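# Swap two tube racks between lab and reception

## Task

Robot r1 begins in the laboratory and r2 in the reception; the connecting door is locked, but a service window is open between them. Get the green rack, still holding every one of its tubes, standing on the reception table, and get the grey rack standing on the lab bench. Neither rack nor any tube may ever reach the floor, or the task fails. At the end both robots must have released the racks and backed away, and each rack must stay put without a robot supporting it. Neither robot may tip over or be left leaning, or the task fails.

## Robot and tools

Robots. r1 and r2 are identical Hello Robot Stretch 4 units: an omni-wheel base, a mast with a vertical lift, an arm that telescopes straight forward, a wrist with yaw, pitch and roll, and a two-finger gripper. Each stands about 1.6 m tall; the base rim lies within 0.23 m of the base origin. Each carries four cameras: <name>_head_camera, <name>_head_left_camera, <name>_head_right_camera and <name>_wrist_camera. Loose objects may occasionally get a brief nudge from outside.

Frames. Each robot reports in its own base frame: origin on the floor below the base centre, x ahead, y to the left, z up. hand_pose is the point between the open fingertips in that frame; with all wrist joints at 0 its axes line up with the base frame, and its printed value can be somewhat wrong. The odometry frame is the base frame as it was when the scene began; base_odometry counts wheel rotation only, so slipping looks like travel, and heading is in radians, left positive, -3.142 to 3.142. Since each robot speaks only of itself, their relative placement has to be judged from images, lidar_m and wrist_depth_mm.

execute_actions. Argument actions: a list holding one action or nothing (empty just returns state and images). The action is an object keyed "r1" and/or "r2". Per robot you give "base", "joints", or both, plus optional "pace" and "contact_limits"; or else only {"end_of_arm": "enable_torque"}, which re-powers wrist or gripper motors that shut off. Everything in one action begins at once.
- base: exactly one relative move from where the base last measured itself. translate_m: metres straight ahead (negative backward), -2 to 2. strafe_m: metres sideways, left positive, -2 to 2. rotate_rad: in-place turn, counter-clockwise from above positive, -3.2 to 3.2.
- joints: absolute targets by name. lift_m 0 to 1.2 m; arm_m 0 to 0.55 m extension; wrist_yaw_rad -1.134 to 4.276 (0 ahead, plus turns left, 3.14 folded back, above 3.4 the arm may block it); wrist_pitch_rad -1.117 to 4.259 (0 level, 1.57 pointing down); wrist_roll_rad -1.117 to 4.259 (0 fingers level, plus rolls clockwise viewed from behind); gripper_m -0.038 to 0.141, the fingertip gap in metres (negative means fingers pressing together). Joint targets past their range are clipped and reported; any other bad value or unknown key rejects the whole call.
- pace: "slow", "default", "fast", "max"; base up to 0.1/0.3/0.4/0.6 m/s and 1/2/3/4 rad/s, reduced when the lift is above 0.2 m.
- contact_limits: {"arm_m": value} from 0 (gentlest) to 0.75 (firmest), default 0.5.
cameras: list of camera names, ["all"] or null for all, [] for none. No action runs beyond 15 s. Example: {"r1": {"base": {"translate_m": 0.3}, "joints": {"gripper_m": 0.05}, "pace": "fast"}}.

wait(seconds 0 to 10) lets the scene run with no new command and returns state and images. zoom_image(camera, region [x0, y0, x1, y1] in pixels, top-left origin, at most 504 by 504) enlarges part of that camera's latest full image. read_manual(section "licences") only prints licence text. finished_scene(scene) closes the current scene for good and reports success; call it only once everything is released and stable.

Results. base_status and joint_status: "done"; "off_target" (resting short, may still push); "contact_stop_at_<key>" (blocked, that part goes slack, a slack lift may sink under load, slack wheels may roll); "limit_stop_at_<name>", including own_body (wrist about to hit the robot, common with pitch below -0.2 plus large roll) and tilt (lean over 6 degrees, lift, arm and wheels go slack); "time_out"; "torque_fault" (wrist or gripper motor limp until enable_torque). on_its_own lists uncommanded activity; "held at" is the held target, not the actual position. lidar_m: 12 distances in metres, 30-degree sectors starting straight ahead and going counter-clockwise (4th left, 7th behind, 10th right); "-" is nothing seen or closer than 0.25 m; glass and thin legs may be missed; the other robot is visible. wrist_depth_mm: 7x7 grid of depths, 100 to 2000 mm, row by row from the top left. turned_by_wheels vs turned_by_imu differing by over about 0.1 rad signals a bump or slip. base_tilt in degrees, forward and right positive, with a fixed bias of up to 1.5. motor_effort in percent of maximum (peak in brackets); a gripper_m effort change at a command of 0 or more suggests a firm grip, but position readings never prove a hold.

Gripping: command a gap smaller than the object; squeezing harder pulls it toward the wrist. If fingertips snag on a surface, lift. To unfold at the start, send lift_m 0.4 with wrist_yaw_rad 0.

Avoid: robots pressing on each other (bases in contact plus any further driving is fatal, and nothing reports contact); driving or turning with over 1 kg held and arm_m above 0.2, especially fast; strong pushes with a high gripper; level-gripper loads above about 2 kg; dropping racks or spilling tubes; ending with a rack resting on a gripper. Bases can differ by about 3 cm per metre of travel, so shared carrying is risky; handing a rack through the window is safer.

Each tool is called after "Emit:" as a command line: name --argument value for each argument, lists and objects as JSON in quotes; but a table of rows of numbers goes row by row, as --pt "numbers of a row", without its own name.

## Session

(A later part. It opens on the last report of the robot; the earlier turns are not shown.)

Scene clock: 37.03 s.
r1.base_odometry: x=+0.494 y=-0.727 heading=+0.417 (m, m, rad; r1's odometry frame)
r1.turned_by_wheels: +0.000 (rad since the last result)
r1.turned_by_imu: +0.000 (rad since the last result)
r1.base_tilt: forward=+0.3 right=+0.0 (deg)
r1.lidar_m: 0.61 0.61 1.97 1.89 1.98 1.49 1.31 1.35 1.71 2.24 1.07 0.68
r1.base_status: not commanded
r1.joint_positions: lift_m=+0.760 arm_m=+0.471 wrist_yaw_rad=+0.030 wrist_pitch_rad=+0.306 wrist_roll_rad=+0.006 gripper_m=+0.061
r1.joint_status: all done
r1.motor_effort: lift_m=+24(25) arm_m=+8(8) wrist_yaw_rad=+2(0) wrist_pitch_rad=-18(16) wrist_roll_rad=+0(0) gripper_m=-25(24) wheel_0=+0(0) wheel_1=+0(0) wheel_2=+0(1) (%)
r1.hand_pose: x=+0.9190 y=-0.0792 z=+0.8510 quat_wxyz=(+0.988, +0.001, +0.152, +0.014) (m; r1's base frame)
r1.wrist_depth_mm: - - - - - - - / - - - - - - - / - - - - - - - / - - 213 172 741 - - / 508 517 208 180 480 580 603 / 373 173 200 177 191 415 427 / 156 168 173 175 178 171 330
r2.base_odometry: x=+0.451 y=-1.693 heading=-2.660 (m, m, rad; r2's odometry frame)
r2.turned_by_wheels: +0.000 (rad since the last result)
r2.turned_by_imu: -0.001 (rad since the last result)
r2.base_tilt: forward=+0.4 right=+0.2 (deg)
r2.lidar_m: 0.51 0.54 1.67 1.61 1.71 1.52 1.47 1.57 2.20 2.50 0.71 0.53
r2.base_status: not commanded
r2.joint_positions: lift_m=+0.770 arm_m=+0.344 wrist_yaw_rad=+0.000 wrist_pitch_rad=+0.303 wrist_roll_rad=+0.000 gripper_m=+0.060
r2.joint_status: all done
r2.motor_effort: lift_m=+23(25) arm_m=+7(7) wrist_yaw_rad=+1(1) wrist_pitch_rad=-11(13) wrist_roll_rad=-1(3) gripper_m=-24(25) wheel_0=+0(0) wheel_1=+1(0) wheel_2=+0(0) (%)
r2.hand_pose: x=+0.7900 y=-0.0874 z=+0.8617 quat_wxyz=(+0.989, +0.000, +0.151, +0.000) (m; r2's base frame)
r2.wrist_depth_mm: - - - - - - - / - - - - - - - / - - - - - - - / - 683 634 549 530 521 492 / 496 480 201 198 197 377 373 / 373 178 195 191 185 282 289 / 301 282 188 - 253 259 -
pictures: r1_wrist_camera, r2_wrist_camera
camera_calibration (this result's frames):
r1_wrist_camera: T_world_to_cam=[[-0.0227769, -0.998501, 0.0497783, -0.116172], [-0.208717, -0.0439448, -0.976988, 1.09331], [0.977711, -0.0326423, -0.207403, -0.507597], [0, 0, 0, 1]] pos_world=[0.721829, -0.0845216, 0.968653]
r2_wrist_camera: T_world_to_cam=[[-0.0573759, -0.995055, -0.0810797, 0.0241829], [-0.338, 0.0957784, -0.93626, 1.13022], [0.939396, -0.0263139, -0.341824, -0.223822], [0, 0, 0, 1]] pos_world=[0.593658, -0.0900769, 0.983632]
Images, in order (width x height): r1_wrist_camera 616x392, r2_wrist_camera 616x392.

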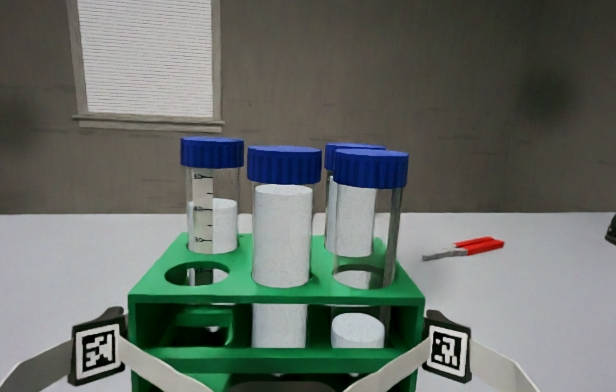

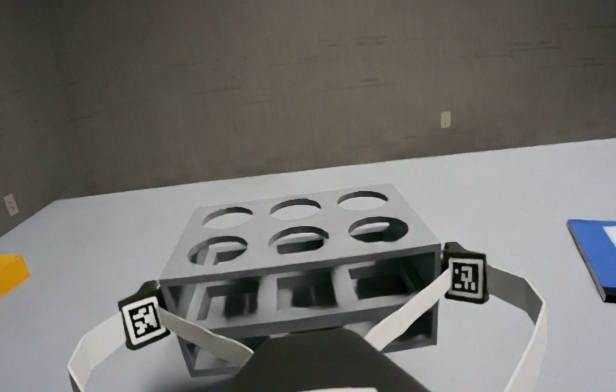

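Emit:
execute_actions --actions '[{"r1":{"joints":{"lift_m":0.92,"arm_m":0.0,"wrist_yaw_rad":0}},"r2":{"joints":{"lift_m":0.92,"arm_m":0}}}]' --cameras '[]'

Emit:
execute_actions --actions '[{"r1":{"base":{"rotate_rad":1.71},"pace":"slow"},"r2":{"base":{"rotate_rad":-1.64},"pace":"slow"}}]' --cameras '[]'

Emit:
execute_actions --actions '[{"r1":{"base":{"translate_m":1.0}},"r2":{"base":{"translate_m":1.7}}}]' --cameras '["r1_head_camera","r2_head_camera","r1_head_right_camera","r2_head_left_camera"]'

Scene clock: 41.57 s.
r1.base_odometry: x=+0.494 y=-0.727 heading=+0.417 (m, m, rad; r1's odometry frame)
r1.turned_by_wheels: +0.000 (rad since the last result)
r1.turned_by_imu: -0.001 (rad since the last result)
r1.base_tilt: forward=+0.4 right=+0.0 (deg)
r1.lidar_m: 0.40 0.62 1.99 1.86 1.99 1.50 1.30 1.36 1.65 2.26 1.12 0.39
r1.base_status: not commanded
r1.joint_positions: lift_m=+0.920 arm_m=+0.002 wrist_yaw_rad=+0.000 wrist_pitch_rad=+0.306 wrist_roll_rad=+0.006 gripper_m=+0.061
r1.joint_status: all done
r1.motor_effort: lift_m=+24(26) arm_m=-9(10) wrist_yaw_rad=+1(6) wrist_pitch_rad=-18(20) wrist_roll_rad=+0(0) gripper_m=-27(24) wheel_0=-1(1) wheel_1=+0(1) wheel_2=+1(1) (%)
r1.hand_pose: x=+0.4483 y=-0.0875 z=+1.0109 quat_wxyz=(+0.988, +0.003, +0.152, -0.001) (m; r1's base frame)
r1.wrist_depth_mm: - - - - - - - / - - - - - - - / - - - - - - - / - - 214 172 - - - / 917 931 208 179 854 1060 1118 / 668 174 200 178 191 750 768 / 157 168 173 176 177 170 597
r2.base_odometry: x=+0.451 y=-1.693 heading=-2.660 (m, m, rad; r2's odometry frame)
r2.turned_by_wheels: +0.000 (rad since the last result)
r2.turned_by_imu: -0.002 (rad since the last result)
r2.base_tilt: forward=+0.3 right=+0.2 (deg)
r2.lidar_m: 0.39 0.55 1.68 1.62 1.71 1.52 1.46 1.56 2.21 2.49 0.69 0.51
r2.base_status: not commanded
r2.joint_positions: lift_m=+0.920 arm_m=+0.001 wrist_yaw_rad=+0.000 wrist_pitch_rad=+0.304 wrist_roll_rad=+0.000 gripper_m=+0.060
r2.joint_status: all done
r2.motor_effort: lift_m=+23(24) arm_m=-7(7) wrist_yaw_rad=+1(1) wrist_pitch_rad=-11(14) wrist_roll_rad=-2(1) gripper_m=-27(23) wheel_0=+0(0) wheel_1=+1(0) wheel_2=+0(0) (%)
r2.hand_pose: x=+0.4474 y=-0.0875 z=+1.0116 quat_wxyz=(+0.988, +0.000, +0.151, +0.000) (m; r2's base frame)
r2.wrist_depth_mm: - - - - - - - / - - - - - - - / - - - - - - - / - - 1078 931 878 891 854 / - 788 201 198 197 627 621 / 640 177 195 190 186 484 500 / 517 480 188 - 430 442 -
pictures: none
No camera images: the call's "cameras" was empty. Leave "cameras" out to get every camera's image.

Scene clock: 44.57 s.
r1.base_odometry: x=+0.494 y=-0.727 heading=+2.127 (m, m, rad; r1's odometry frame)
r1.turned_by_wheels: +1.710 (rad since the last result)
r1.turned_by_imu: +1.720 (rad since the last result)
r1.base_tilt: forward=+0.1 right=-0.1 (deg)
r1.lidar_m: 0.39 1.95 1.41 1.34 1.40 1.92 2.27 0.95 0.62 0.56 0.64 0.41
r1.base_status: done
r1.joint_positions: lift_m=+0.920 arm_m=+0.002 wrist_yaw_rad=+0.000 wrist_pitch_rad=+0.306 wrist_roll_rad=+0.006 gripper_m=+0.061
r1.joint_status: not commanded
r1.motor_effort: lift_m=+24(24) arm_m=-9(9) wrist_yaw_rad=+0(1) wrist_pitch_rad=-19(18) wrist_roll_rad=+1(1) gripper_m=-29(24) wheel_0=-1(4) wheel_1=+0(5) wheel_2=-2(5) (%)
r1.hand_pose: x=+0.4484 y=-0.0874 z=+1.0109 quat_wxyz=(+0.988, +0.003, +0.152, +0.000) (m; r1's base frame)
r1.wrist_depth_mm: 1618 1576 1661 1708 - - 1756 / 1661 1618 1661 1756 - - 1808 / 1708 1808 1756 1756 - - 1863 / 1708 1808 214 174 1618 1921 1921 / 1863 1863 208 181 1863 1921 - / 1863 174 200 177 192 - - / 157 168 173 176 178 170 1863
r2.base_odometry: x=+0.451 y=-1.693 heading=+1.984 (m, m, rad; r2's odometry frame)
r2.turned_by_wheels: -1.640 (rad since the last result)
r2.turned_by_imu: -1.657 (rad since the last result)
r2.base_tilt: forward=+0.3 right=+0.2 (deg)
r2.lidar_m: 0.42 0.74 0.54 0.50 0.55 1.69 1.63 1.69 1.54 1.47 1.52 2.08
r2.base_status: done
r2.joint_positions: lift_m=+0.920 arm_m=+0.001 wrist_yaw_rad=+0.000 wrist_pitch_rad=+0.304 wrist_roll_rad=+0.000 gripper_m=+0.060
r2.joint_status: not commanded
r2.motor_effort: lift_m=+23(23) arm_m=-7(7) wrist_yaw_rad=+2(1) wrist_pitch_rad=-13(11) wrist_roll_rad=-2(1) gripper_m=-25(22) wheel_0=+2(5) wheel_1=+1(4) wheel_2=+0(4) (%)
r2.hand_pose: x=+0.4474 y=-0.0874 z=+1.0116 quat_wxyz=(+0.988, +0.000, +0.151, +0.000) (m; r2's base frame)
r2.wrist_depth_mm: - - - - - - 1863 / - - - - - - 1808 / - - - - - - 1808 / - - - - - - 1921 / - - 200 199 197 1983 1863 / 1708 178 195 191 185 1464 1499 / 891 1430 187 - 1366 1366 -
pictures: none
No camera images: the call's "cameras" was empty. Leave "cameras" out to get every camera's image.

Scene clock: 51.70 s.
r1.base_odometry: x=-0.034 y=+0.122 heading=+2.127 (m, m, rad; r1's odometry frame)
r1.turned_by_wheels: +0.000 (rad since the last result)
r1.turned_by_imu: -0.005 (rad since the last result)
r1.base_tilt: forward=+0.1 right=+0.0 (deg)
r1.lidar_m: 0.40 1.00 1.39 1.35 1.40 1.91 3.29 0.87 0.86 3.33 1.14 0.40
r1.base_status: done
r1.joint_positions: lift_m=+0.920 arm_m=+0.002 wrist_yaw_rad=+0.000 wrist_pitch_rad=+0.306 wrist_roll_rad=+0.006 gripper_m=+0.061
r1.joint_status: not commanded
r1.motor_effort: lift_m=+23(24) arm_m=-8(8) wrist_yaw_rad=+0(0) wrist_pitch_rad=-18(18) wrist_roll_rad=+0(1) gripper_m=-26(26) wheel_0=+1(6) wheel_1=-1(4) wheel_2=-1(8) (%)
r1.hand_pose: x=+0.4483 y=-0.0874 z=+1.0110 quat_wxyz=(+0.988, +0.003, +0.152, +0.000) (m; r1's base frame)
r1.wrist_depth_mm: 676 699 715 732 741 - - / 699 732 741 759 759 - - / 723 741 750 759 778 - - / 750 759 778 172 809 - - / 778 778 208 180 820 788 759 / 798 174 200 177 191 891 917 / 157 167 173 176 178 171 960
r2.base_odometry: x=-0.231 y=-0.136 heading=+1.984 (m, m, rad; r2's odometry frame)
r2.turned_by_wheels: +0.000 (rad since the last result)
r2.turned_by_imu: -0.008 (rad since the last result)
r2.base_tilt: forward=+0.3 right=+0.2 (deg)
r2.lidar_m: 0.41 0.84 1.11 3.28 0.91 0.81 2.08 2.10 1.50 1.43 1.40 1.02
r2.base_status: done
r2.joint_positions: lift_m=+0.920 arm_m=+0.001 wrist_yaw_rad=+0.000 wrist_pitch_rad=+0.304 wrist_roll_rad=+0.000 gripper_m=+0.060
r2.joint_status: not commanded
r2.motor_effort: lift_m=+23(23) arm_m=-7(7) wrist_yaw_rad=+1(2) wrist_pitch_rad=-11(13) wrist_roll_rad=-1(2) gripper_m=-20(25) wheel_0=+0(5) wheel_1=+0(4) wheel_2=+1(8) (%)
r2.hand_pose: x=+0.4474 y=-0.0874 z=+1.0116 quat_wxyz=(+0.988, +0.000, +0.151, +0.000) (m; r2's base frame)
r2.wrist_depth_mm: 661 661 683 691 691 707 715 / 699 707 715 732 732 741 741 / - 741 750 759 778 778 788 / 866 778 788 798 778 809 842 / 683 820 201 199 197 854 904 / 842 178 195 191 185 917 946 / 878 917 188 - 946 991 -
pictures: r1_head_camera, r1_head_right_camera, r2_head_camera, r2_head_left_camera
Images, in order (width x height): r1_head_camera 420x560, r1_head_right_camera 420x672, r2_head_camera 420x560, r2_head_left_camera 420x672.

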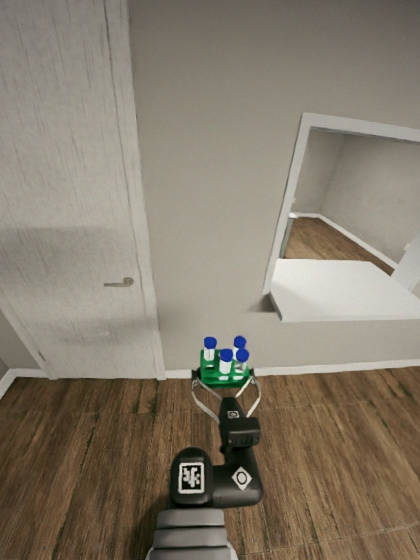

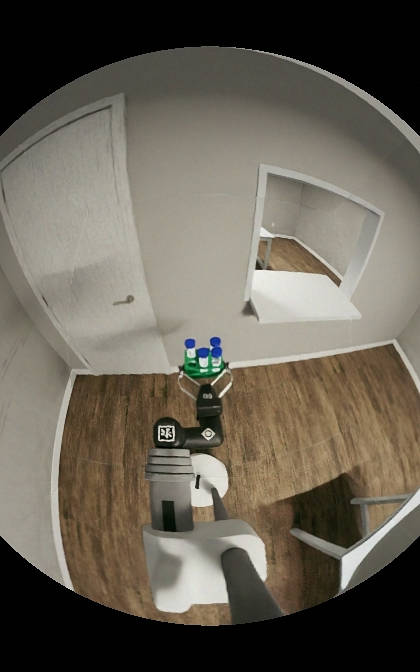

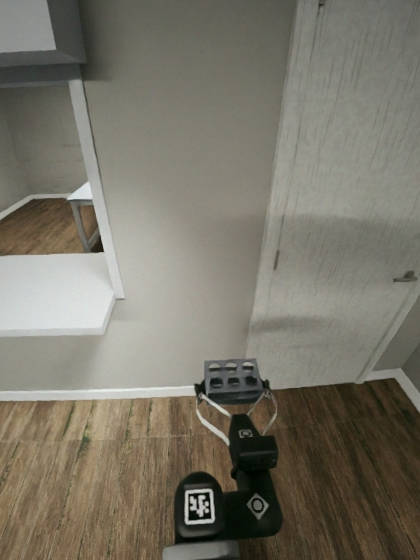

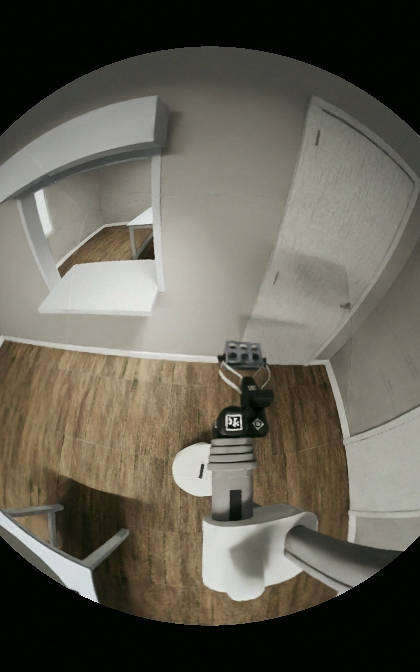

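Emit:
execute_actions --actions '[{"r1":{"base":{"strafe_m":-0.93},"joints":{"lift_m":0.95}},"r2":{"base":{"strafe_m":0.75},"joints":{"lift_m":0.95}}}]' --cameras '[]'

Emit:
execute_actions --actions '[{"r1":{"base":{"translate_m":0.2},"joints":{"arm_m":0.1}},"r2":{"base":{"translate_m":0.18},"joints":{"arm_m":0.1}}}]' --cameras '["r1_head_camera","r2_head_camera","r1_wrist_camera","r2_wrist_camera"]'

Scene clock: 59.00 s.
r1.base_odometry: x=+0.756 y=+0.613 heading=+2.127 (m, m, rad; r1's odometry frame)
r1.turned_by_wheels: +0.000 (rad since the last result)
r1.turned_by_imu: -0.002 (rad since the last result)
r1.base_tilt: forward=+0.2 right=-0.1 (deg)
r1.lidar_m: 0.37 0.82 1.44 2.29 2.38 0.61 0.56 0.59 2.47 2.39 1.47 0.42
r1.base_status: done
r1.joint_positions: lift_m=+0.950 arm_m=+0.002 wrist_yaw_rad=+0.000 wrist_pitch_rad=+0.306 wrist_roll_rad=+0.006 gripper_m=+0.061
r1.joint_status: all done
r1.motor_effort: lift_m=+23(25) arm_m=-8(8) wrist_yaw_rad=+0(0) wrist_pitch_rad=-18(20) wrist_roll_rad=+1(1) gripper_m=-22(25) wheel_0=+0(8) wheel_1=+0(6) wheel_2=-1(1) (%)
r1.hand_pose: x=+0.4483 y=-0.0874 z=+1.0410 quat_wxyz=(+0.988, +0.003, +0.152, +0.000) (m; r1's base frame)
r1.wrist_depth_mm: - - - - - 768 768 / - - - - - 798 820 / - - 1499 - 904 820 842 / 1025 1160 1042 174 215 842 854 / 715 723 208 180 691 891 904 / 842 174 200 177 192 931 946 / 157 167 173 176 177 171 991
r2.base_odometry: x=-0.918 y=-0.437 heading=+1.984 (m, m, rad; r2's odometry frame)
r2.turned_by_wheels: +0.000 (rad since the last result)
r2.turned_by_imu: -0.001 (rad since the last result)
r2.base_tilt: forward=+0.3 right=+0.2 (deg)
r2.lidar_m: 0.41 0.81 1.41 2.52 2.64 0.65 0.62 0.65 2.22 2.17 1.44 0.80
r2.base_status: done
r2.joint_positions: lift_m=+0.950 arm_m=+0.001 wrist_yaw_rad=+0.000 wrist_pitch_rad=+0.304 wrist_roll_rad=+0.000 gripper_m=+0.060
r2.joint_status: all done
r2.motor_effort: lift_m=+23(25) arm_m=-7(7) wrist_yaw_rad=+1(1) wrist_pitch_rad=-12(10) wrist_roll_rad=+0(1) gripper_m=-22(24) wheel_0=-1(7) wheel_1=+0(6) wheel_2=+0(1) (%)
r2.hand_pose: x=+0.4474 y=-0.0874 z=+1.0417 quat_wxyz=(+0.988, +0.000, +0.151, +0.000) (m; r2's base frame)
r2.wrist_depth_mm: - - - - - 715 732 / - - - - - 750 768 / - - - - 1042 788 809 / 904 946 842 741 707 820 854 / 661 634 200 199 197 621 917 / 854 178 196 191 186 960 960 / 878 931 188 - 991 1008 -
pictures: none
No camera images: the call's "cameras" was empty. Leave "cameras" out to get every camera's image.

Scene clock: 61.07 s.
r1.base_odometry: x=+0.650 y=+0.783 heading=+2.127 (m, m, rad; r1's odometry frame)
r1.turned_by_wheels: +0.000 (rad since the last result)
r1.turned_by_imu: -0.001 (rad since the last result)
r1.base_tilt: forward=+0.2 right=+0.1 (deg)
r1.lidar_m: 0.50 0.61 1.17 2.29 2.40 0.79 0.76 0.80 2.51 2.40 1.20 0.62
r1.base_status: done
r1.joint_positions: lift_m=+0.950 arm_m=+0.099 wrist_yaw_rad=+0.000 wrist_pitch_rad=+0.306 wrist_roll_rad=+0.006 gripper_m=+0.061
r1.joint_status: all done
r1.motor_effort: lift_m=+23(23) arm_m=+8(9) wrist_yaw_rad=+1(1) wrist_pitch_rad=-20(19) wrist_roll_rad=+1(1) gripper_m=-23(24) wheel_0=-1(5) wheel_1=-1(5) wheel_2=+0(8) (%)
r1.hand_pose: x=+0.5446 y=-0.0874 z=+1.0410 quat_wxyz=(+0.988, +0.003, +0.152, +0.000) (m; r1's base frame)
r1.wrist_depth_mm: - - - - - - 484 / - - 1430 - - 609 496 / - - 991 - - 603 517 / - - 1499 171 217 603 544 / 715 732 210 179 676 591 559 / 521 174 200 178 191 569 580 / 157 167 173 176 178 170 603
r2.base_odometry: x=-0.990 y=-0.272 heading=+1.984 (m, m, rad; r2's odometry frame)
r2.turned_by_wheels: +0.000 (rad since the last result)
r2.turned_by_imu: -0.002 (rad since the last result)
r2.base_tilt: forward=+0.3 right=+0.2 (deg)
r2.lidar_m: 0.53 0.61 1.17 2.52 2.64 0.83 0.79 3.15 2.28 2.16 1.18 0.63
r2.base_status: done
r2.joint_positions: lift_m=+0.950 arm_m=+0.099 wrist_yaw_rad=+0.000 wrist_pitch_rad=+0.304 wrist_roll_rad=+0.000 gripper_m=+0.060
r2.joint_status: all done
r2.motor_effort: lift_m=+23(23) arm_m=+6(8) wrist_yaw_rad=+1(2) wrist_pitch_rad=-11(12) wrist_roll_rad=+0(1) gripper_m=-24(22) wheel_0=-1(4) wheel_1=+0(6) wheel_2=+0(7) (%)
r2.hand_pose: x=+0.5451 y=-0.0874 z=+1.0417 quat_wxyz=(+0.988, +0.000, +0.151, +0.000) (m; r2's base frame)
r2.wrist_depth_mm: - - - - - 539 459 / - - - - - 569 480 / - - - - - 591 508 / - - 842 732 707 615 544 / 668 640 200 200 197 508 574 / 496 177 195 191 186 375 394 / 404 375 188 - 343 351 -
pictures: r1_head_camera, r1_wrist_camera, r2_head_camera, r2_wrist_camera
camera_calibration (this result's frames):
r1_wrist_camera: T_world_to_cam=[[-0.0525107, -0.997379, 0.04978, -0.126095], [-0.210063, -0.0377014, -0.976961, 1.20173], [0.976277, -0.0617578, -0.207532, -0.10401], [0, 0, 0, 1]] pos_world=[0.347359, -0.0868806, 1.15873]
r2_wrist_camera: T_world_to_cam=[[-0.0573571, -0.995058, -0.0810498, 0.0246913], [-0.338408, 0.0957552, -0.936115, 1.21597], [0.93925, -0.0262649, -0.342228, 0.0682997], [0, 0, 0, 1]] pos_world=[0.348761, -0.0900724, 1.16366]
Images, in order (width x height): r1_head_camera 420x560, r1_wrist_camera 616x392, r2_head_camera 420x560, r2_wrist_camera 616x392.

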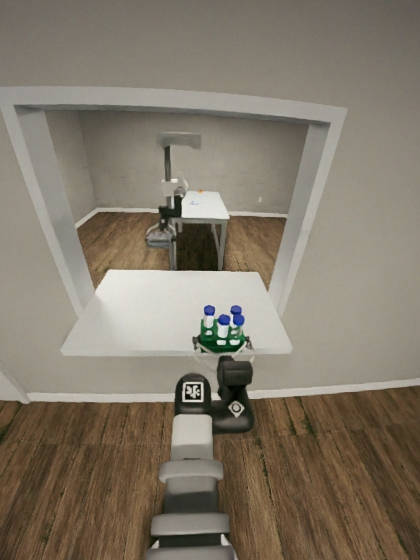

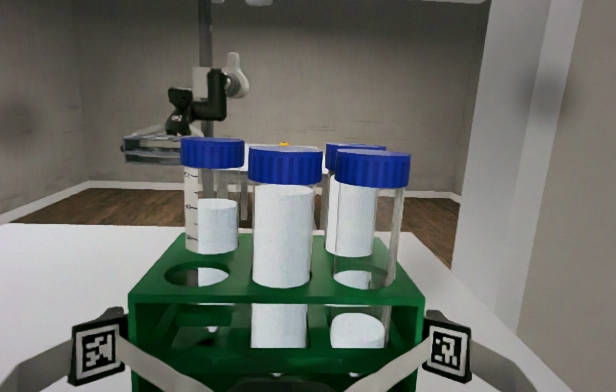

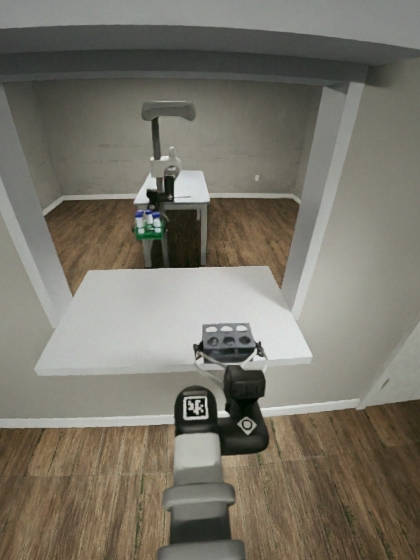

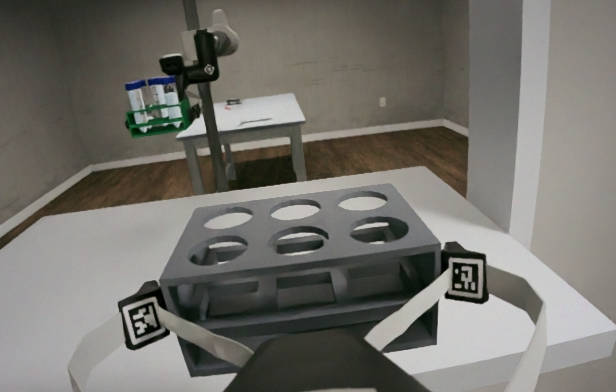

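Emit:
execute_actions --actions '[{"r1":{"base":{"strafe_m":-0.01},"joints":{"arm_m":0.47,"lift_m":0.84},"pace":"slow"},"r2":{"base":{"strafe_m":-0.03},"joints":{"arm_m":0.47,"lift_m":0.85},"pace":"slow"}}]' --cameras '["r1_head_camera","r2_head_camera"]'

Scene clock: 67.70 s.
r1.base_odometry: x=+0.659 y=+0.788 heading=+2.127 (m, m, rad; r1's odometry frame)
r1.turned_by_wheels: +0.000 (rad since the last result)
r1.turned_by_imu: -0.001 (rad since the last result)
r1.base_tilt: forward=+0.2 right=+0.1 (deg)
r1.lidar_m: 0.57 0.62 1.16 2.32 2.39 0.79 0.78 0.80 2.48 2.40 1.22 0.59
r1.base_status: done
r1.joint_positions: lift_m=+0.840 arm_m=+0.468 wrist_yaw_rad=+0.000 wrist_pitch_rad=+0.306 wrist_roll_rad=+0.006 gripper_m=+0.061
r1.joint_status: all done
r1.motor_effort: lift_m=+16(22) arm_m=+9(12) wrist_yaw_rad=+0(1) wrist_pitch_rad=-20(19) wrist_roll_rad=+1(0) gripper_m=-29(22) wheel_0=+2(4) wheel_1=+0(5) wheel_2=+0(0) (%)
r1.hand_pose: x=+0.9145 y=-0.0874 z=+0.9316 quat_wxyz=(+0.988, +0.003, +0.152, +0.000) (m; r1's base frame)
r1.wrist_depth_mm: 382 1060 - - - - - / 389 1098 - - - - - / - - 1863 - - - - / - - 1921 174 - - - / 436 449 210 180 415 500 - / 322 174 201 177 191 357 368 / 157 168 173 176 178 171 285
r2.base_odometry: x=-0.963 y=-0.260 heading=+1.984 (m, m, rad; r2's odometry frame)
r2.turned_by_wheels: +0.000 (rad since the last result)
r2.turned_by_imu: -0.003 (rad since the last result)
r2.base_tilt: forward=+0.3 right=+0.2 (deg)
r2.lidar_m: 0.58 0.62 1.18 2.57 2.68 0.84 0.78 3.10 2.25 2.16 1.19 0.60
r2.base_status: done
r2.joint_positions: lift_m=+0.850 arm_m=+0.469 wrist_yaw_rad=+0.000 wrist_pitch_rad=+0.304 wrist_roll_rad=+0.000 gripper_m=+0.060
r2.joint_status: all done
r2.motor_effort: lift_m=+16(22) arm_m=+7(7) wrist_yaw_rad=+1(1) wrist_pitch_rad=-13(9) wrist_roll_rad=+2(2) gripper_m=-22(21) wheel_0=+1(3) wheel_1=+1(7) wheel_2=-1(0) (%)
r2.hand_pose: x=+0.9150 y=-0.0874 z=+0.9422 quat_wxyz=(+0.988, +0.000, +0.151, +0.000) (m; r2's base frame)
r2.wrist_depth_mm: 375 668 - - - - - / 382 - - - - - - / 404 - - - - - - / - - 1205 477 459 449 - / 436 415 200 198 196 329 324 / 325 177 195 191 186 245 251 / 262 244 188 - 220 225 -
pictures: r1_head_camera, r2_head_camera
Images, in order (width x height): r1_head_camera 420x560, r2_head_camera 420x560.

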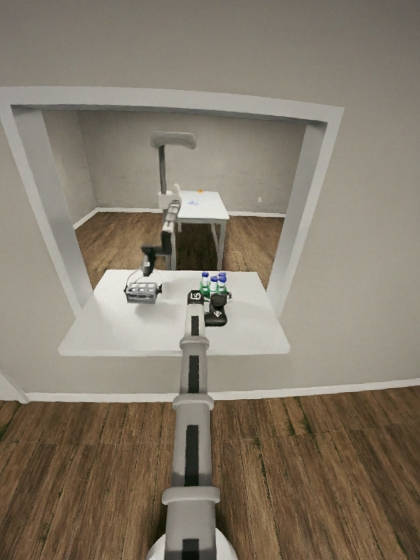

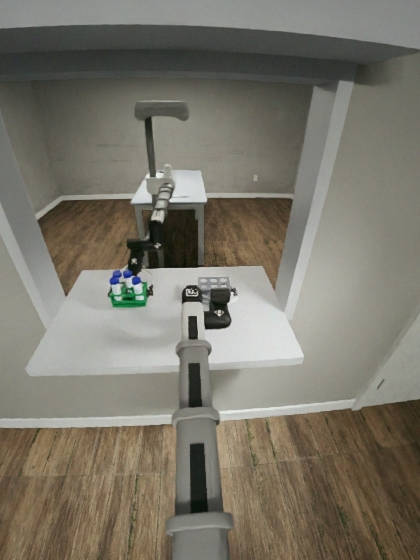

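Emit:
execute_actions --actions '[{"r1":{"joints":{"lift_m":0.807},"pace":"slow"},"r2":{"joints":{"lift_m":0.816},"pace":"slow"}}]' --cameras '[]'

Emit:
execute_actions --actions '[{"r1":{"joints":{"gripper_m":0.141}},"r2":{"joints":{"gripper_m":0.141}}}]' --cameras '[]'

Emit:
execute_actions --actions '[{"r1":{"joints":{"arm_m":0.2}},"r2":{"joints":{"arm_m":0.2}}}]' --cameras '[]'

Emit:
execute_actions --actions '[{"r1":{"base":{"strafe_m":0.32}},"r2":{"base":{"strafe_m":0.32}}}]' --cameras '["r1_wrist_camera","r2_wrist_camera"]'

Scene clock: 71.23 s.
r1.base_odometry: x=+0.659 y=+0.788 heading=+2.127 (m, m, rad; r1's odometry frame)
r1.turned_by_wheels: +0.000 (rad since the last result)
r1.turned_by_imu: -0.001 (rad since the last result)
r1.base_tilt: forward=+0.1 right=-0.1 (deg)
r1.lidar_m: 0.57 0.61 1.16 2.30 2.39 0.78 0.76 0.76 2.47 2.38 1.18 0.61
r1.base_status: not commanded
r1.joint_positions: lift_m=+0.807 arm_m=+0.468 wrist_yaw_rad=+0.000 wrist_pitch_rad=+0.306 wrist_roll_rad=+0.006 gripper_m=+0.061
r1.joint_status: all done
r1.motor_effort: lift_m=+16(16) arm_m=+8(8) wrist_yaw_rad=+1(0) wrist_pitch_rad=-20(17) wrist_roll_rad=+0(1) gripper_m=-26(24) wheel_0=+2(2) wheel_1=+0(1) wheel_2=+0(0) (%)
r1.hand_pose: x=+0.9145 y=-0.0874 z=+0.8986 quat_wxyz=(+0.988, +0.003, +0.152, +0.000) (m; r1's base frame)
r1.wrist_depth_mm: 377 1060 - - - - - / 389 1098 - - - - - / - - 1863 - - - - / - - - 174 512 - - / 353 359 210 180 334 402 - / 263 174 200 177 192 287 298 / 157 168 172 176 178 171 230
r2.base_odometry: x=-0.963 y=-0.260 heading=+1.984 (m, m, rad; r2's odometry frame)
r2.turned_by_wheels: +0.000 (rad since the last result)
r2.turned_by_imu: -0.001 (rad since the last result)
r2.base_tilt: forward=+0.3 right=+0.2 (deg)
r2.lidar_m: 0.58 0.63 1.19 2.56 2.67 0.83 0.78 3.12 2.24 2.16 1.16 0.62
r2.base_status: not commanded
r2.joint_positions: lift_m=+0.816 arm_m=+0.469 wrist_yaw_rad=+0.000 wrist_pitch_rad=+0.304 wrist_roll_rad=+0.000 gripper_m=+0.060
r2.joint_status: all done
r2.motor_effort: lift_m=+16(16) arm_m=+7(7) wrist_yaw_rad=+1(1) wrist_pitch_rad=-9(9) wrist_roll_rad=+0(2) gripper_m=-19(23) wheel_0=+1(1) wheel_1=+0(1) wheel_2=-1(1) (%)
r2.hand_pose: x=+0.9150 y=-0.0874 z=+0.9082 quat_wxyz=(+0.988, +0.000, +0.151, +0.000) (m; r2's base frame)
r2.wrist_depth_mm: 373 661 - - - - - / 382 - - - - - - / 402 - - - - - - / - 1921 449 389 375 366 359 / 353 338 201 200 197 268 264 / 265 178 194 190 186 200 210 / 213 200 187 - 190 184 -
pictures: none
No camera images: the call's "cameras" was empty. Leave "cameras" out to get every camera's image.

Scene clock: 73.07 s.
r1.base_odometry: x=+0.659 y=+0.788 heading=+2.127 (m, m, rad; r1's odometry frame)
r1.turned_by_wheels: +0.000 (rad since the last result)
r1.turned_by_imu: +0.000 (rad since the last result)
r1.base_tilt: forward=+0.1 right=+0.0 (deg)
r1.lidar_m: 0.58 0.63 1.14 2.31 2.36 0.80 0.77 0.78 2.48 2.39 1.18 0.62
r1.base_status: not commanded
r1.joint_positions: lift_m=+0.807 arm_m=+0.468 wrist_yaw_rad=+0.000 wrist_pitch_rad=+0.302 wrist_roll_rad=+0.006 gripper_m=+0.141
r1.joint_status: all done
r1.motor_effort: lift_m=+16(16) arm_m=+9(9) wrist_yaw_rad=+1(1) wrist_pitch_rad=-6(17) wrist_roll_rad=+0(0) gripper_m=-2(23) wheel_0=+2(2) wheel_1=+0(1) wheel_2=+0(0) (%)
r1.hand_pose: x=+0.9149 y=-0.0874 z=+0.8997 quat_wxyz=(+0.989, +0.003, +0.150, +0.000) (m; r1's base frame)
r1.wrist_depth_mm: 382 1098 - - - - - / 392 1098 - - - - - / 410 - - - - - - / - - 496 187 - - - / 364 370 227 213 353 415 - / 268 196 225 202 211 297 306 / 213 193 189 192 201 222 235
r2.base_odometry: x=-0.963 y=-0.260 heading=+1.984 (m, m, rad; r2's odometry frame)
r2.turned_by_wheels: +0.000 (rad since the last result)
r2.turned_by_imu: -0.001 (rad since the last result)
r2.base_tilt: forward=+0.3 right=+0.2 (deg)
r2.lidar_m: 0.58 0.60 1.15 2.57 2.67 0.84 0.79 3.10 2.24 2.17 1.19 0.62
r2.base_status: not commanded
r2.joint_positions: lift_m=+0.816 arm_m=+0.469 wrist_yaw_rad=+0.000 wrist_pitch_rad=+0.302 wrist_roll_rad=+0.000 gripper_m=+0.141
r2.joint_status: all done
r2.motor_effort: lift_m=+16(16) arm_m=+7(7) wrist_yaw_rad=+1(1) wrist_pitch_rad=-5(11) wrist_roll_rad=+2(4) gripper_m=-3(21) wheel_0=+1(1) wheel_1=+0(0) wheel_2=-1(1) (%)
r2.hand_pose: x=+0.9151 y=-0.0874 z=+0.9088 quat_wxyz=(+0.989, +0.000, +0.150, +0.000) (m; r2's base frame)
r2.wrist_depth_mm: 375 676 - - - - - / 382 - - - - - - / 404 - - - - - - / - - 455 394 368 373 366 / 359 342 220 228 216 252 266 / 266 210 211 202 211 213 217 / 220 207 206 - 196 185 -
pictures: none
No camera images: the call's "cameras" was empty. Leave "cameras" out to get every camera's image.

Scene clock: 75.00 s.
r1.base_odometry: x=+0.659 y=+0.788 heading=+2.127 (m, m, rad; r1's odometry frame)
r1.turned_by_wheels: +0.000 (rad since the last result)
r1.turned_by_imu: +0.000 (rad since the last result)
r1.base_tilt: forward=+0.1 right=+0.1 (deg)
r1.lidar_m: 0.59 0.62 1.14 2.31 2.39 0.81 0.74 0.80 2.48 2.39 1.20 0.67
r1.base_status: not commanded
r1.joint_positions: lift_m=+0.807 arm_m=+0.202 wrist_yaw_rad=+0.000 wrist_pitch_rad=+0.302 wrist_roll_rad=+0.006 gripper_m=+0.141
r1.joint_status: all done
r1.motor_effort: lift_m=+16(16) arm_m=-9(10) wrist_yaw_rad=+2(0) wrist_pitch_rad=-8(9) wrist_roll_rad=+1(1) gripper_m=-1(2) wheel_0=+2(2) wheel_1=-1(1) wheel_2=+0(0) (%)
r1.hand_pose: x=+0.6478 y=-0.0874 z=+0.8996 quat_wxyz=(+0.989, +0.003, +0.151, -0.001) (m; r1's base frame)
r1.wrist_depth_mm: - - - - - - 427 / - - 1366 - - - 421 / - - - - - - 418 / 433 585 500 488 668 554 427 / 366 373 382 392 404 418 433 / 268 248 278 285 287 298 306 / 213 199 200 213 208 222 236
r2.base_odometry: x=-0.963 y=-0.260 heading=+1.984 (m, m, rad; r2's odometry frame)
r2.turned_by_wheels: +0.000 (rad since the last result)
r2.turned_by_imu: -0.001 (rad since the last result)
r2.base_tilt: forward=+0.4 right=+0.2 (deg)
r2.lidar_m: 0.59 0.61 1.18 2.56 2.67 0.82 0.80 3.10 2.25 2.17 1.16 0.65
r2.base_status: not commanded
r2.joint_positions: lift_m=+0.816 arm_m=+0.201 wrist_yaw_rad=+0.000 wrist_pitch_rad=+0.302 wrist_roll_rad=+0.000 gripper_m=+0.141
r2.joint_status: all done
r2.motor_effort: lift_m=+16(16) arm_m=-7(8) wrist_yaw_rad=+2(1) wrist_pitch_rad=-8(7) wrist_roll_rad=+0(1) gripper_m=+1(0) wheel_0=+0(1) wheel_1=+1(0) wheel_2=-1(1) (%)
r2.hand_pose: x=+0.6475 y=-0.0874 z=+0.9087 quat_wxyz=(+0.989, +0.000, +0.150, +0.000) (m; r2's base frame)
r2.wrist_depth_mm: - - - - - - 366 / - - - - - 512 384 / - - 1336 512 615 504 397 / 415 500 455 427 397 373 357 / 359 343 325 309 293 253 266 / 266 209 233 241 222 214 217 / 220 208 210 - 201 204 -
pictures: none
No camera images: the call's "cameras" was empty. Leave "cameras" out to get every camera's image.

Scene clock: 77.47 s.
r1.base_odometry: x=+0.387 y=+0.619 heading=+2.127 (m, m, rad; r1's odometry frame)
r1.turned_by_wheels: +0.000 (rad since the last result)
r1.turned_by_imu: -0.001 (rad since the last result)
r1.base_tilt: forward=+0.3 right=-0.1 (deg)
r1.lidar_m: 0.57 0.60 1.09 1.96 2.07 2.82 0.77 0.76 2.85 2.72 0.86 0.63
r1.base_status: done
r1.joint_positions: lift_m=+0.807 arm_m=+0.202 wrist_yaw_rad=+0.000 wrist_pitch_rad=+0.302 wrist_roll_rad=+0.006 gripper_m=+0.141
r1.joint_status: not commanded
r1.motor_effort: lift_m=+16(16) arm_m=-9(9) wrist_yaw_rad=+0(2) wrist_pitch_rad=-9(9) wrist_roll_rad=+1(0) gripper_m=+2(1) wheel_0=+2(8) wheel_1=-1(7) wheel_2=+0(1) (%)
r1.hand_pose: x=+0.6478 y=-0.0874 z=+0.8996 quat_wxyz=(+0.989, +0.003, +0.151, -0.001) (m; r1's base frame)
r1.wrist_depth_mm: 462 - - - - - - / 466 - - - 1308 - - / 469 - - - 1430 - - / 469 585 500 452 683 521 488 / 364 375 387 394 407 421 433 / 270 249 278 283 289 298 306 / 214 200 200 213 208 224 235
r2.base_odometry: x=-1.256 y=-0.389 heading=+1.984 (m, m, rad; r2's odometry frame)
r2.turned_by_wheels: +0.000 (rad since the last result)
r2.turned_by_imu: +0.000 (rad since the last result)
r2.base_tilt: forward=+0.3 right=+0.2 (deg)
r2.lidar_m: 0.60 0.61 1.15 2.25 2.35 0.82 0.79 0.83 2.56 2.47 0.83 0.62
r2.base_status: done
r2.joint_positions: lift_m=+0.816 arm_m=+0.201 wrist_yaw_rad=+0.000 wrist_pitch_rad=+0.302 wrist_roll_rad=+0.000 gripper_m=+0.141
r2.joint_status: not commanded
r2.motor_effort: lift_m=+16(16) arm_m=-7(7) wrist_yaw_rad=+2(2) wrist_pitch_rad=-8(6) wrist_roll_rad=-2(1) gripper_m=-2(5) wheel_0=+1(8) wheel_1=+0(6) wheel_2=-1(2) (%)
r2.hand_pose: x=+0.6475 y=-0.0874 z=+0.9086 quat_wxyz=(+0.989, +0.000, +0.150, +0.000) (m; r2's base frame)
r2.wrist_depth_mm: - - - - 1118 - - / - - - - 1397 - - / - - 621 427 609 492 473 / 462 500 407 404 402 373 355 / 357 343 327 312 294 253 266 / 268 210 233 240 222 213 216 / 220 208 211 - 200 202 -
pictures: r1_wrist_camera, r2_wrist_camera
camera_calibration (this result's frames):
r1_wrist_camera: T_world_to_cam=[[-0.0528462, -0.99737, 0.049594, -0.113292], [-0.206625, -0.0376675, -0.977695, 1.08366], [0.976992, -0.0619148, -0.204091, -0.237703], [0, 0, 0, 1]] pos_world=[0.450158, -0.0868931, 1.01659]
r2_wrist_camera: T_world_to_cam=[[-0.0574047, -0.995048, -0.0811397, 0.0198549], [-0.33693, 0.0958146, -0.936642, 1.12568], [0.939778, -0.0264292, -0.340762, -0.0751683], [0, 0, 0, 1]] pos_world=[0.451055, -0.0900862, 1.03035]
Images, in order (width x height): r1_wrist_camera 616x392, r2_wrist_camera 616x392.

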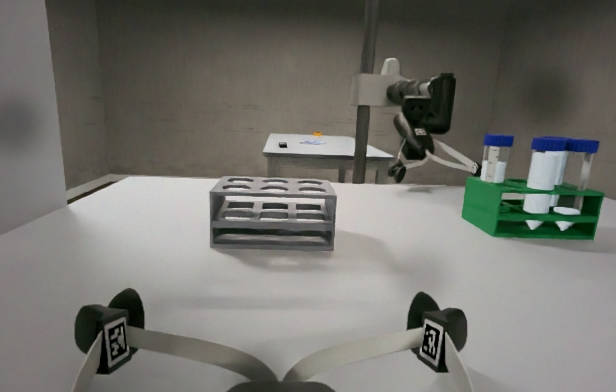

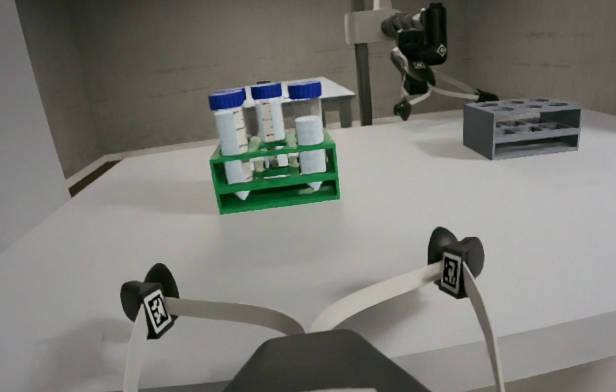

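Emit:
execute_actions --actions '[{"r1":{"base":{"strafe_m":0.015},"joints":{"arm_m":0.33}},"r2":{"base":{"strafe_m":0.022},"joints":{"arm_m":0.33}}}]' --cameras '["r1_wrist_camera","r2_wrist_camera"]'

Scene clock: 80.70 s.
r1.base_odometry: x=+0.374 y=+0.611 heading=+2.127 (m, m, rad; r1's odometry frame)
r1.turned_by_wheels: +0.000 (rad since the last result)
r1.turned_by_imu: -0.001 (rad since the last result)
r1.base_tilt: forward=+0.3 right=-0.2 (deg)
r1.lidar_m: 0.59 0.60 1.12 1.97 2.07 2.78 0.76 0.81 2.84 2.74 0.88 0.61
r1.base_status: done
r1.joint_positions: lift_m=+0.807 arm_m=+0.328 wrist_yaw_rad=+0.000 wrist_pitch_rad=+0.302 wrist_roll_rad=+0.006 gripper_m=+0.141
r1.joint_status: all done
r1.motor_effort: lift_m=+16(16) arm_m=+8(9) wrist_yaw_rad=+0(2) wrist_pitch_rad=-7(8) wrist_roll_rad=+0(1) gripper_m=-1(1) wheel_0=+1(7) wheel_1=+0(8) wheel_2=+0(1) (%)
r1.hand_pose: x=+0.7748 y=-0.0874 z=+0.8996 quat_wxyz=(+0.989, +0.003, +0.150, +0.000) (m; r1's base frame)
r1.wrist_depth_mm: - - - - - - - / - - - - 1255 831 - / - - - - - 699 - / - 585 609 - - 634 397 / 362 373 300 301 375 421 368 / 267 247 266 268 273 296 306 / 213 200 200 212 207 221 236
r2.base_odometry: x=-1.276 y=-0.397 heading=+1.984 (m, m, rad; r2's odometry frame)
r2.turned_by_wheels: +0.000 (rad since the last result)
r2.turned_by_imu: -0.002 (rad since the last result)
r2.base_tilt: forward=+0.3 right=+0.2 (deg)
r2.lidar_m: 0.59 0.61 1.17 2.23 2.33 0.85 0.79 0.84 2.58 2.51 0.85 0.63
r2.base_status: done
r2.joint_positions: lift_m=+0.816 arm_m=+0.329 wrist_yaw_rad=+0.000 wrist_pitch_rad=+0.302 wrist_roll_rad=+0.000 gripper_m=+0.141
r2.joint_status: all done
r2.motor_effort: lift_m=+16(16) arm_m=+7(7) wrist_yaw_rad=+1(2) wrist_pitch_rad=-7(7) wrist_roll_rad=-2(2) gripper_m=-2(1) wheel_0=-1(7) wheel_1=-2(6) wheel_2=-1(3) (%)
r2.hand_pose: x=+0.7751 y=-0.0874 z=+0.9086 quat_wxyz=(+0.989, +0.000, +0.150, +0.000) (m; r2's base frame)
r2.wrist_depth_mm: - - - - 1160 676 - / - - - - - 647 - / - - 597 314 597 517 389 / - 496 301 300 345 375 353 / 357 343 297 283 283 253 266 / 266 211 233 241 220 213 216 / 219 208 211 - 196 185 -
pictures: r1_wrist_camera, r2_wrist_camera
camera_calibration (this result's frames):
r1_wrist_camera: T_world_to_cam=[[-0.0527991, -0.997373, 0.049587, -0.106598], [-0.206496, -0.0376784, -0.977722, 1.10986], [0.977022, -0.0618623, -0.203964, -0.361906], [0, 0, 0, 1]] pos_world=[0.577144, -0.086889, 1.0166]
r2_wrist_camera: T_world_to_cam=[[-0.0572532, -0.995057, -0.0811397, 0.0271019], [-0.336944, 0.0957633, -0.936642, 1.16866], [0.939782, -0.0262862, -0.340761, -0.19505], [0, 0, 0, 1]] pos_world=[0.578631, -0.0900742, 1.03035]
Images, in order (width x height): r1_wrist_camera 616x392, r2_wrist_camera 616x392.

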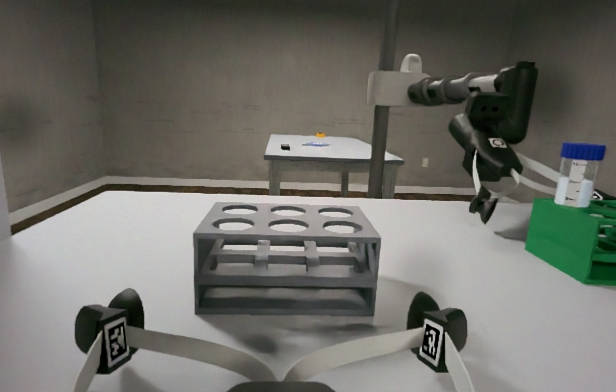

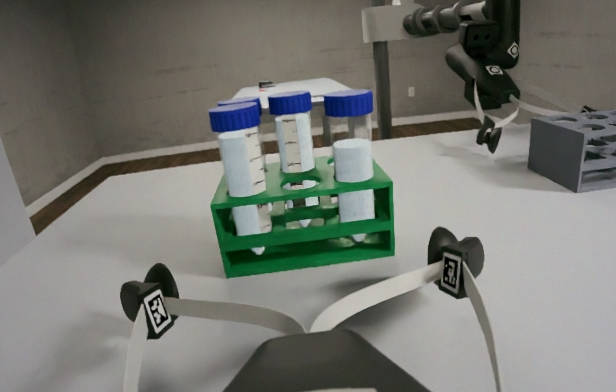

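Emit:
execute_actions --actions '[{"r1":{"base":{"strafe_m":-0.004},"joints":{"arm_m":0.405},"pace":"slow"},"r2":{"joints":{"arm_m":0.408},"pace":"slow"}}]' --cameras '["r1_wrist_camera","r2_wrist_camera"]'

Emit:
execute_actions --actions '[{"r1":{"joints":{"gripper_m":0.06}},"r2":{"joints":{"gripper_m":0.06}}}]' --cameras '[]'

Emit:
execute_actions --actions '[{"r1":{"joints":{"lift_m":0.85},"pace":"slow"},"r2":{"joints":{"lift_m":0.86},"pace":"slow"}}]' --cameras '["r1_wrist_camera","r2_wrist_camera"]'

Scene clock: 84.97 s.
r1.base_odometry: x=+0.377 y=+0.613 heading=+2.127 (m, m, rad; r1's odometry frame)
r1.turned_by_wheels: +0.000 (rad since the last result)
r1.turned_by_imu: -0.001 (rad since the last result)
r1.base_tilt: forward=+0.2 right=+0.0 (deg)
r1.lidar_m: 0.59 0.58 1.13 1.96 2.06 2.79 0.76 0.77 2.84 2.71 0.86 0.61
r1.base_status: done
r1.joint_positions: lift_m=+0.807 arm_m=+0.403 wrist_yaw_rad=+0.000 wrist_pitch_rad=+0.302 wrist_roll_rad=+0.006 gripper_m=+0.141
r1.joint_status: all done
r1.motor_effort: lift_m=+16(16) arm_m=+9(10) wrist_yaw_rad=+1(1) wrist_pitch_rad=-6(8) wrist_roll_rad=+0(0) gripper_m=-1(3) wheel_0=+1(5) wheel_1=-1(3) wheel_2=+0(0) (%)
r1.hand_pose: x=+0.8498 y=-0.0874 z=+0.8996 quat_wxyz=(+0.989, +0.003, +0.150, +0.000) (m; r1's base frame)
r1.wrist_depth_mm: - - - - - - - / - - - - 1205 891 544 / - - - - - - 554 / - - - - - - 455 / 366 373 242 263 379 418 343 / 268 195 229 231 216 296 303 / 213 193 190 192 201 221 235
r2.base_odometry: x=-1.276 y=-0.397 heading=+1.984 (m, m, rad; r2's odometry frame)
r2.turned_by_wheels: +0.000 (rad since the last result)
r2.turned_by_imu: -0.002 (rad since the last result)
r2.base_tilt: forward=+0.3 right=+0.2 (deg)
r2.lidar_m: 0.59 0.61 1.15 2.24 2.32 0.83 0.79 0.83 2.57 2.49 0.85 0.62
r2.base_status: not commanded
r2.joint_positions: lift_m=+0.816 arm_m=+0.407 wrist_yaw_rad=+0.000 wrist_pitch_rad=+0.302 wrist_roll_rad=+0.000 gripper_m=+0.141
r2.joint_status: all done
r2.motor_effort: lift_m=+16(16) arm_m=+7(5) wrist_yaw_rad=+1(1) wrist_pitch_rad=-5(5) wrist_roll_rad=-2(2) gripper_m=+0(0) wheel_0=-1(1) wheel_1=-1(2) wheel_2=-1(1) (%)
r2.hand_pose: x=+0.8531 y=-0.0874 z=+0.9086 quat_wxyz=(+0.989, +0.000, +0.150, +0.000) (m; r2's base frame)
r2.wrist_depth_mm: - - - - 1138 798 512 / - - - - - - 449 / - - 189 226 218 - 473 / - 496 195 238 208 370 351 / 357 340 204 231 208 252 266 / 266 210 211 205 214 213 216 / 219 207 211 - 196 185 -
pictures: r1_wrist_camera, r2_wrist_camera
camera_calibration (this result's frames):
r1_wrist_camera: T_world_to_cam=[[-0.052799, -0.997373, 0.0495871, -0.102639], [-0.206496, -0.0376785, -0.977722, 1.12534], [0.977022, -0.0618623, -0.203964, -0.435169], [0, 0, 0, 1]] pos_world=[0.652129, -0.0868889, 1.0166]
r2_wrist_camera: T_world_to_cam=[[-0.0572551, -0.995057, -0.0811397, 0.0315679], [-0.336944, 0.095764, -0.936642, 1.19494], [0.939782, -0.026288, -0.340761, -0.26834], [0, 0, 0, 1]] pos_world=[0.656616, -0.0900744, 1.03035]
Images, in order (width x height): r1_wrist_camera 616x392, r2_wrist_camera 616x392.

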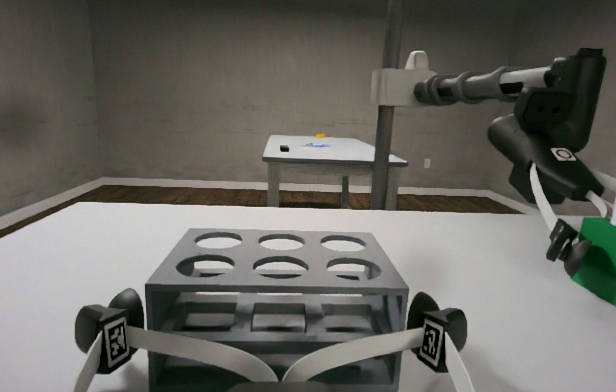

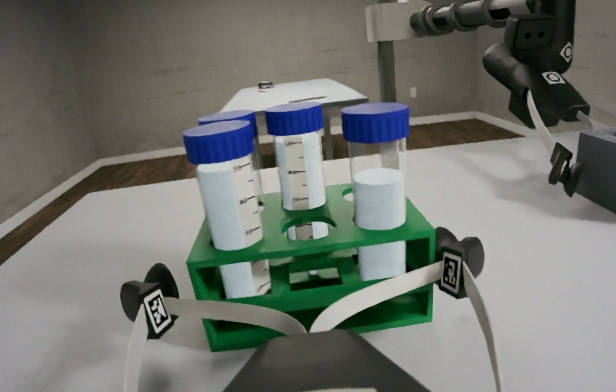

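Scene clock: 86.80 s.
r1.base_odometry: x=+0.377 y=+0.613 heading=+2.127 (m, m, rad; r1's odometry frame)
r1.turned_by_wheels: +0.000 (rad since the last result)
r1.turned_by_imu: +0.000 (rad since the last result)
r1.base_tilt: forward=+0.2 right=-0.1 (deg)
r1.lidar_m: 0.61 0.62 1.12 1.96 2.07 2.79 0.76 0.81 2.83 2.74 0.87 0.60
r1.base_status: not commanded
r1.joint_positions: lift_m=+0.807 arm_m=+0.403 wrist_yaw_rad=+0.000 wrist_pitch_rad=+0.303 wrist_roll_rad=+0.006 gripper_m=+0.061
r1.joint_status: all done
r1.motor_effort: lift_m=+16(16) arm_m=+8(8) wrist_yaw_rad=+1(1) wrist_pitch_rad=-9(12) wrist_roll_rad=+1(0) gripper_m=-25(21) wheel_0=+2(1) wheel_1=-2(2) wheel_2=+0(0) (%)
r1.hand_pose: x=+0.8497 y=-0.0874 z=+0.8993 quat_wxyz=(+0.989, +0.003, +0.151, +0.000) (m; r1's base frame)
r1.wrist_depth_mm: - - - - - - - / - - - - 1182 878 549 / - - - - - - 554 / - - - - - - 442 / 359 368 225 240 375 413 357 / 266 173 198 204 195 294 303 / 157 167 171 174 176 170 233
r2.base_odometry: x=-1.276 y=-0.397 heading=+1.984 (m, m, rad; r2's odometry frame)
r2.turned_by_wheels: +0.000 (rad since the last result)
r2.turned_by_imu: -0.001 (rad since the last result)
r2.base_tilt: forward=+0.3 right=+0.2 (deg)
r2.lidar_m: 0.59 0.61 1.19 2.23 2.33 0.83 0.79 0.81 2.59 2.49 0.84 0.59
r2.base_status: not commanded
r2.joint_positions: lift_m=+0.816 arm_m=+0.407 wrist_yaw_rad=+0.000 wrist_pitch_rad=+0.305 wrist_roll_rad=+0.000 gripper_m=+0.060
r2.joint_status: all done
r2.motor_effort: lift_m=+16(16) arm_m=+7(7) wrist_yaw_rad=+2(2) wrist_pitch_rad=-14(14) wrist_roll_rad=+0(0) gripper_m=-22(26) wheel_0=-1(1) wheel_1=-1(1) wheel_2=-1(1) (%)
r2.hand_pose: x=+0.8528 y=-0.0875 z=+0.9077 quat_wxyz=(+0.988, +0.000, +0.152, +0.000) (m; r2's base frame)
r2.wrist_depth_mm: - - - - - 809 512 / - - - - - - 445 / - - 181 211 508 530 424 / - 480 177 220 189 362 343 / 349 334 181 210 186 266 259 / 262 177 189 198 188 199 208 / 211 198 193 - 191 182 -
pictures: none
No camera images: the call's "cameras" was empty. Leave "cameras" out to get every camera's image.

Scene clock: 88.03 s.
r1.base_odometry: x=+0.377 y=+0.613 heading=+2.127 (m, m, rad; r1's odometry frame)
r1.turned_by_wheels: +0.000 (rad since the last result)
r1.turned_by_imu: +0.000 (rad since the last result)
r1.base_tilt: forward=+0.3 right=-0.1 (deg)
r1.lidar_m: 0.59 0.61 1.14 1.96 2.06 2.80 0.74 0.77 2.83 2.73 0.88 0.61
r1.base_status: not commanded
r1.joint_positions: lift_m=+0.850 arm_m=+0.403 wrist_yaw_rad=+0.000 wrist_pitch_rad=+0.303 wrist_roll_rad=+0.006 gripper_m=+0.061
r1.joint_status: all done
r1.motor_effort: lift_m=+24(26) arm_m=+9(8) wrist_yaw_rad=+1(2) wrist_pitch_rad=-13(11) wrist_roll_rad=+1(1) gripper_m=-30(24) wheel_0=+1(1) wheel_1=-1(2) wheel_2=+0(0) (%)
r1.hand_pose: x=+0.8497 y=-0.0874 z=+0.9417 quat_wxyz=(+0.989, +0.003, +0.151, +0.000) (m; r1's base frame)
r1.wrist_depth_mm: - - - - - - - / - - - - 1205 878 549 / - - - - - - 554 / - - - - - - 439 / - 469 225 240 484 544 359 / 345 173 198 203 194 382 392 / 157 167 171 174 175 171 303
r2.base_odometry: x=-1.276 y=-0.397 heading=+1.984 (m, m, rad; r2's odometry frame)
r2.turned_by_wheels: +0.000 (rad since the last result)
r2.turned_by_imu: -0.001 (rad since the last result)
r2.base_tilt: forward=+0.3 right=+0.2 (deg)
r2.lidar_m: 0.58 0.62 1.16 2.22 2.31 0.82 0.79 0.83 2.56 2.49 0.85 0.59
r2.base_status: not commanded
r2.joint_positions: lift_m=+0.860 arm_m=+0.407 wrist_yaw_rad=+0.000 wrist_pitch_rad=+0.306 wrist_roll_rad=+0.000 gripper_m=+0.060
r2.joint_status: all done
r2.motor_effort: lift_m=+24(25) arm_m=+7(7) wrist_yaw_rad=+2(2) wrist_pitch_rad=-17(16) wrist_roll_rad=-1(0) gripper_m=-20(26) wheel_0=-1(1) wheel_1=-1(1) wheel_2=-1(1) (%)
r2.hand_pose: x=+0.8528 y=-0.0875 z=+0.9510 quat_wxyz=(+0.988, +0.000, +0.152, +0.000) (m; r2's base frame)
r2.wrist_depth_mm: - - - - 1138 820 512 / - - - - - - 445 / - - 181 212 - - 466 / - - 177 218 190 466 439 / - 430 181 209 186 342 338 / 338 178 190 198 187 256 262 / 271 254 193 - 237 235 -
pictures: r1_wrist_camera, r2_wrist_camera
camera_calibration (this result's frames):
r1_wrist_camera: T_world_to_cam=[[-0.0527362, -0.997373, 0.0496538, -0.104845], [-0.20773, -0.0376787, -0.97746, 1.16722], [0.976764, -0.0618621, -0.205197, -0.425114], [0, 0, 0, 1]] pos_world=[0.652174, -0.0868889, 1.05889]
r2_wrist_camera: T_world_to_cam=[[-0.0578333, -0.99504, -0.0809354, 0.0352049], [-0.340233, 0.0958626, -0.935442, 1.23616], [0.938561, -0.0265627, -0.34409, -0.249455], [0, 0, 0, 1]] pos_world=[0.656748, -0.0900975, 1.07337]
Images, in order (width x height): r1_wrist_camera 616x392, r2_wrist_camera 616x392.

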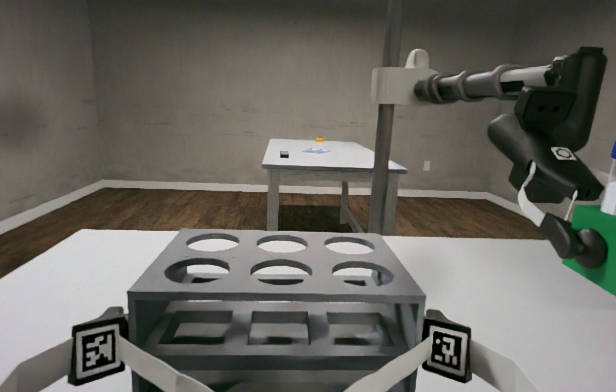

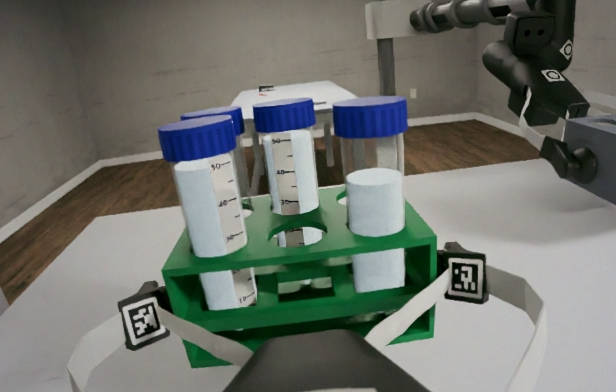

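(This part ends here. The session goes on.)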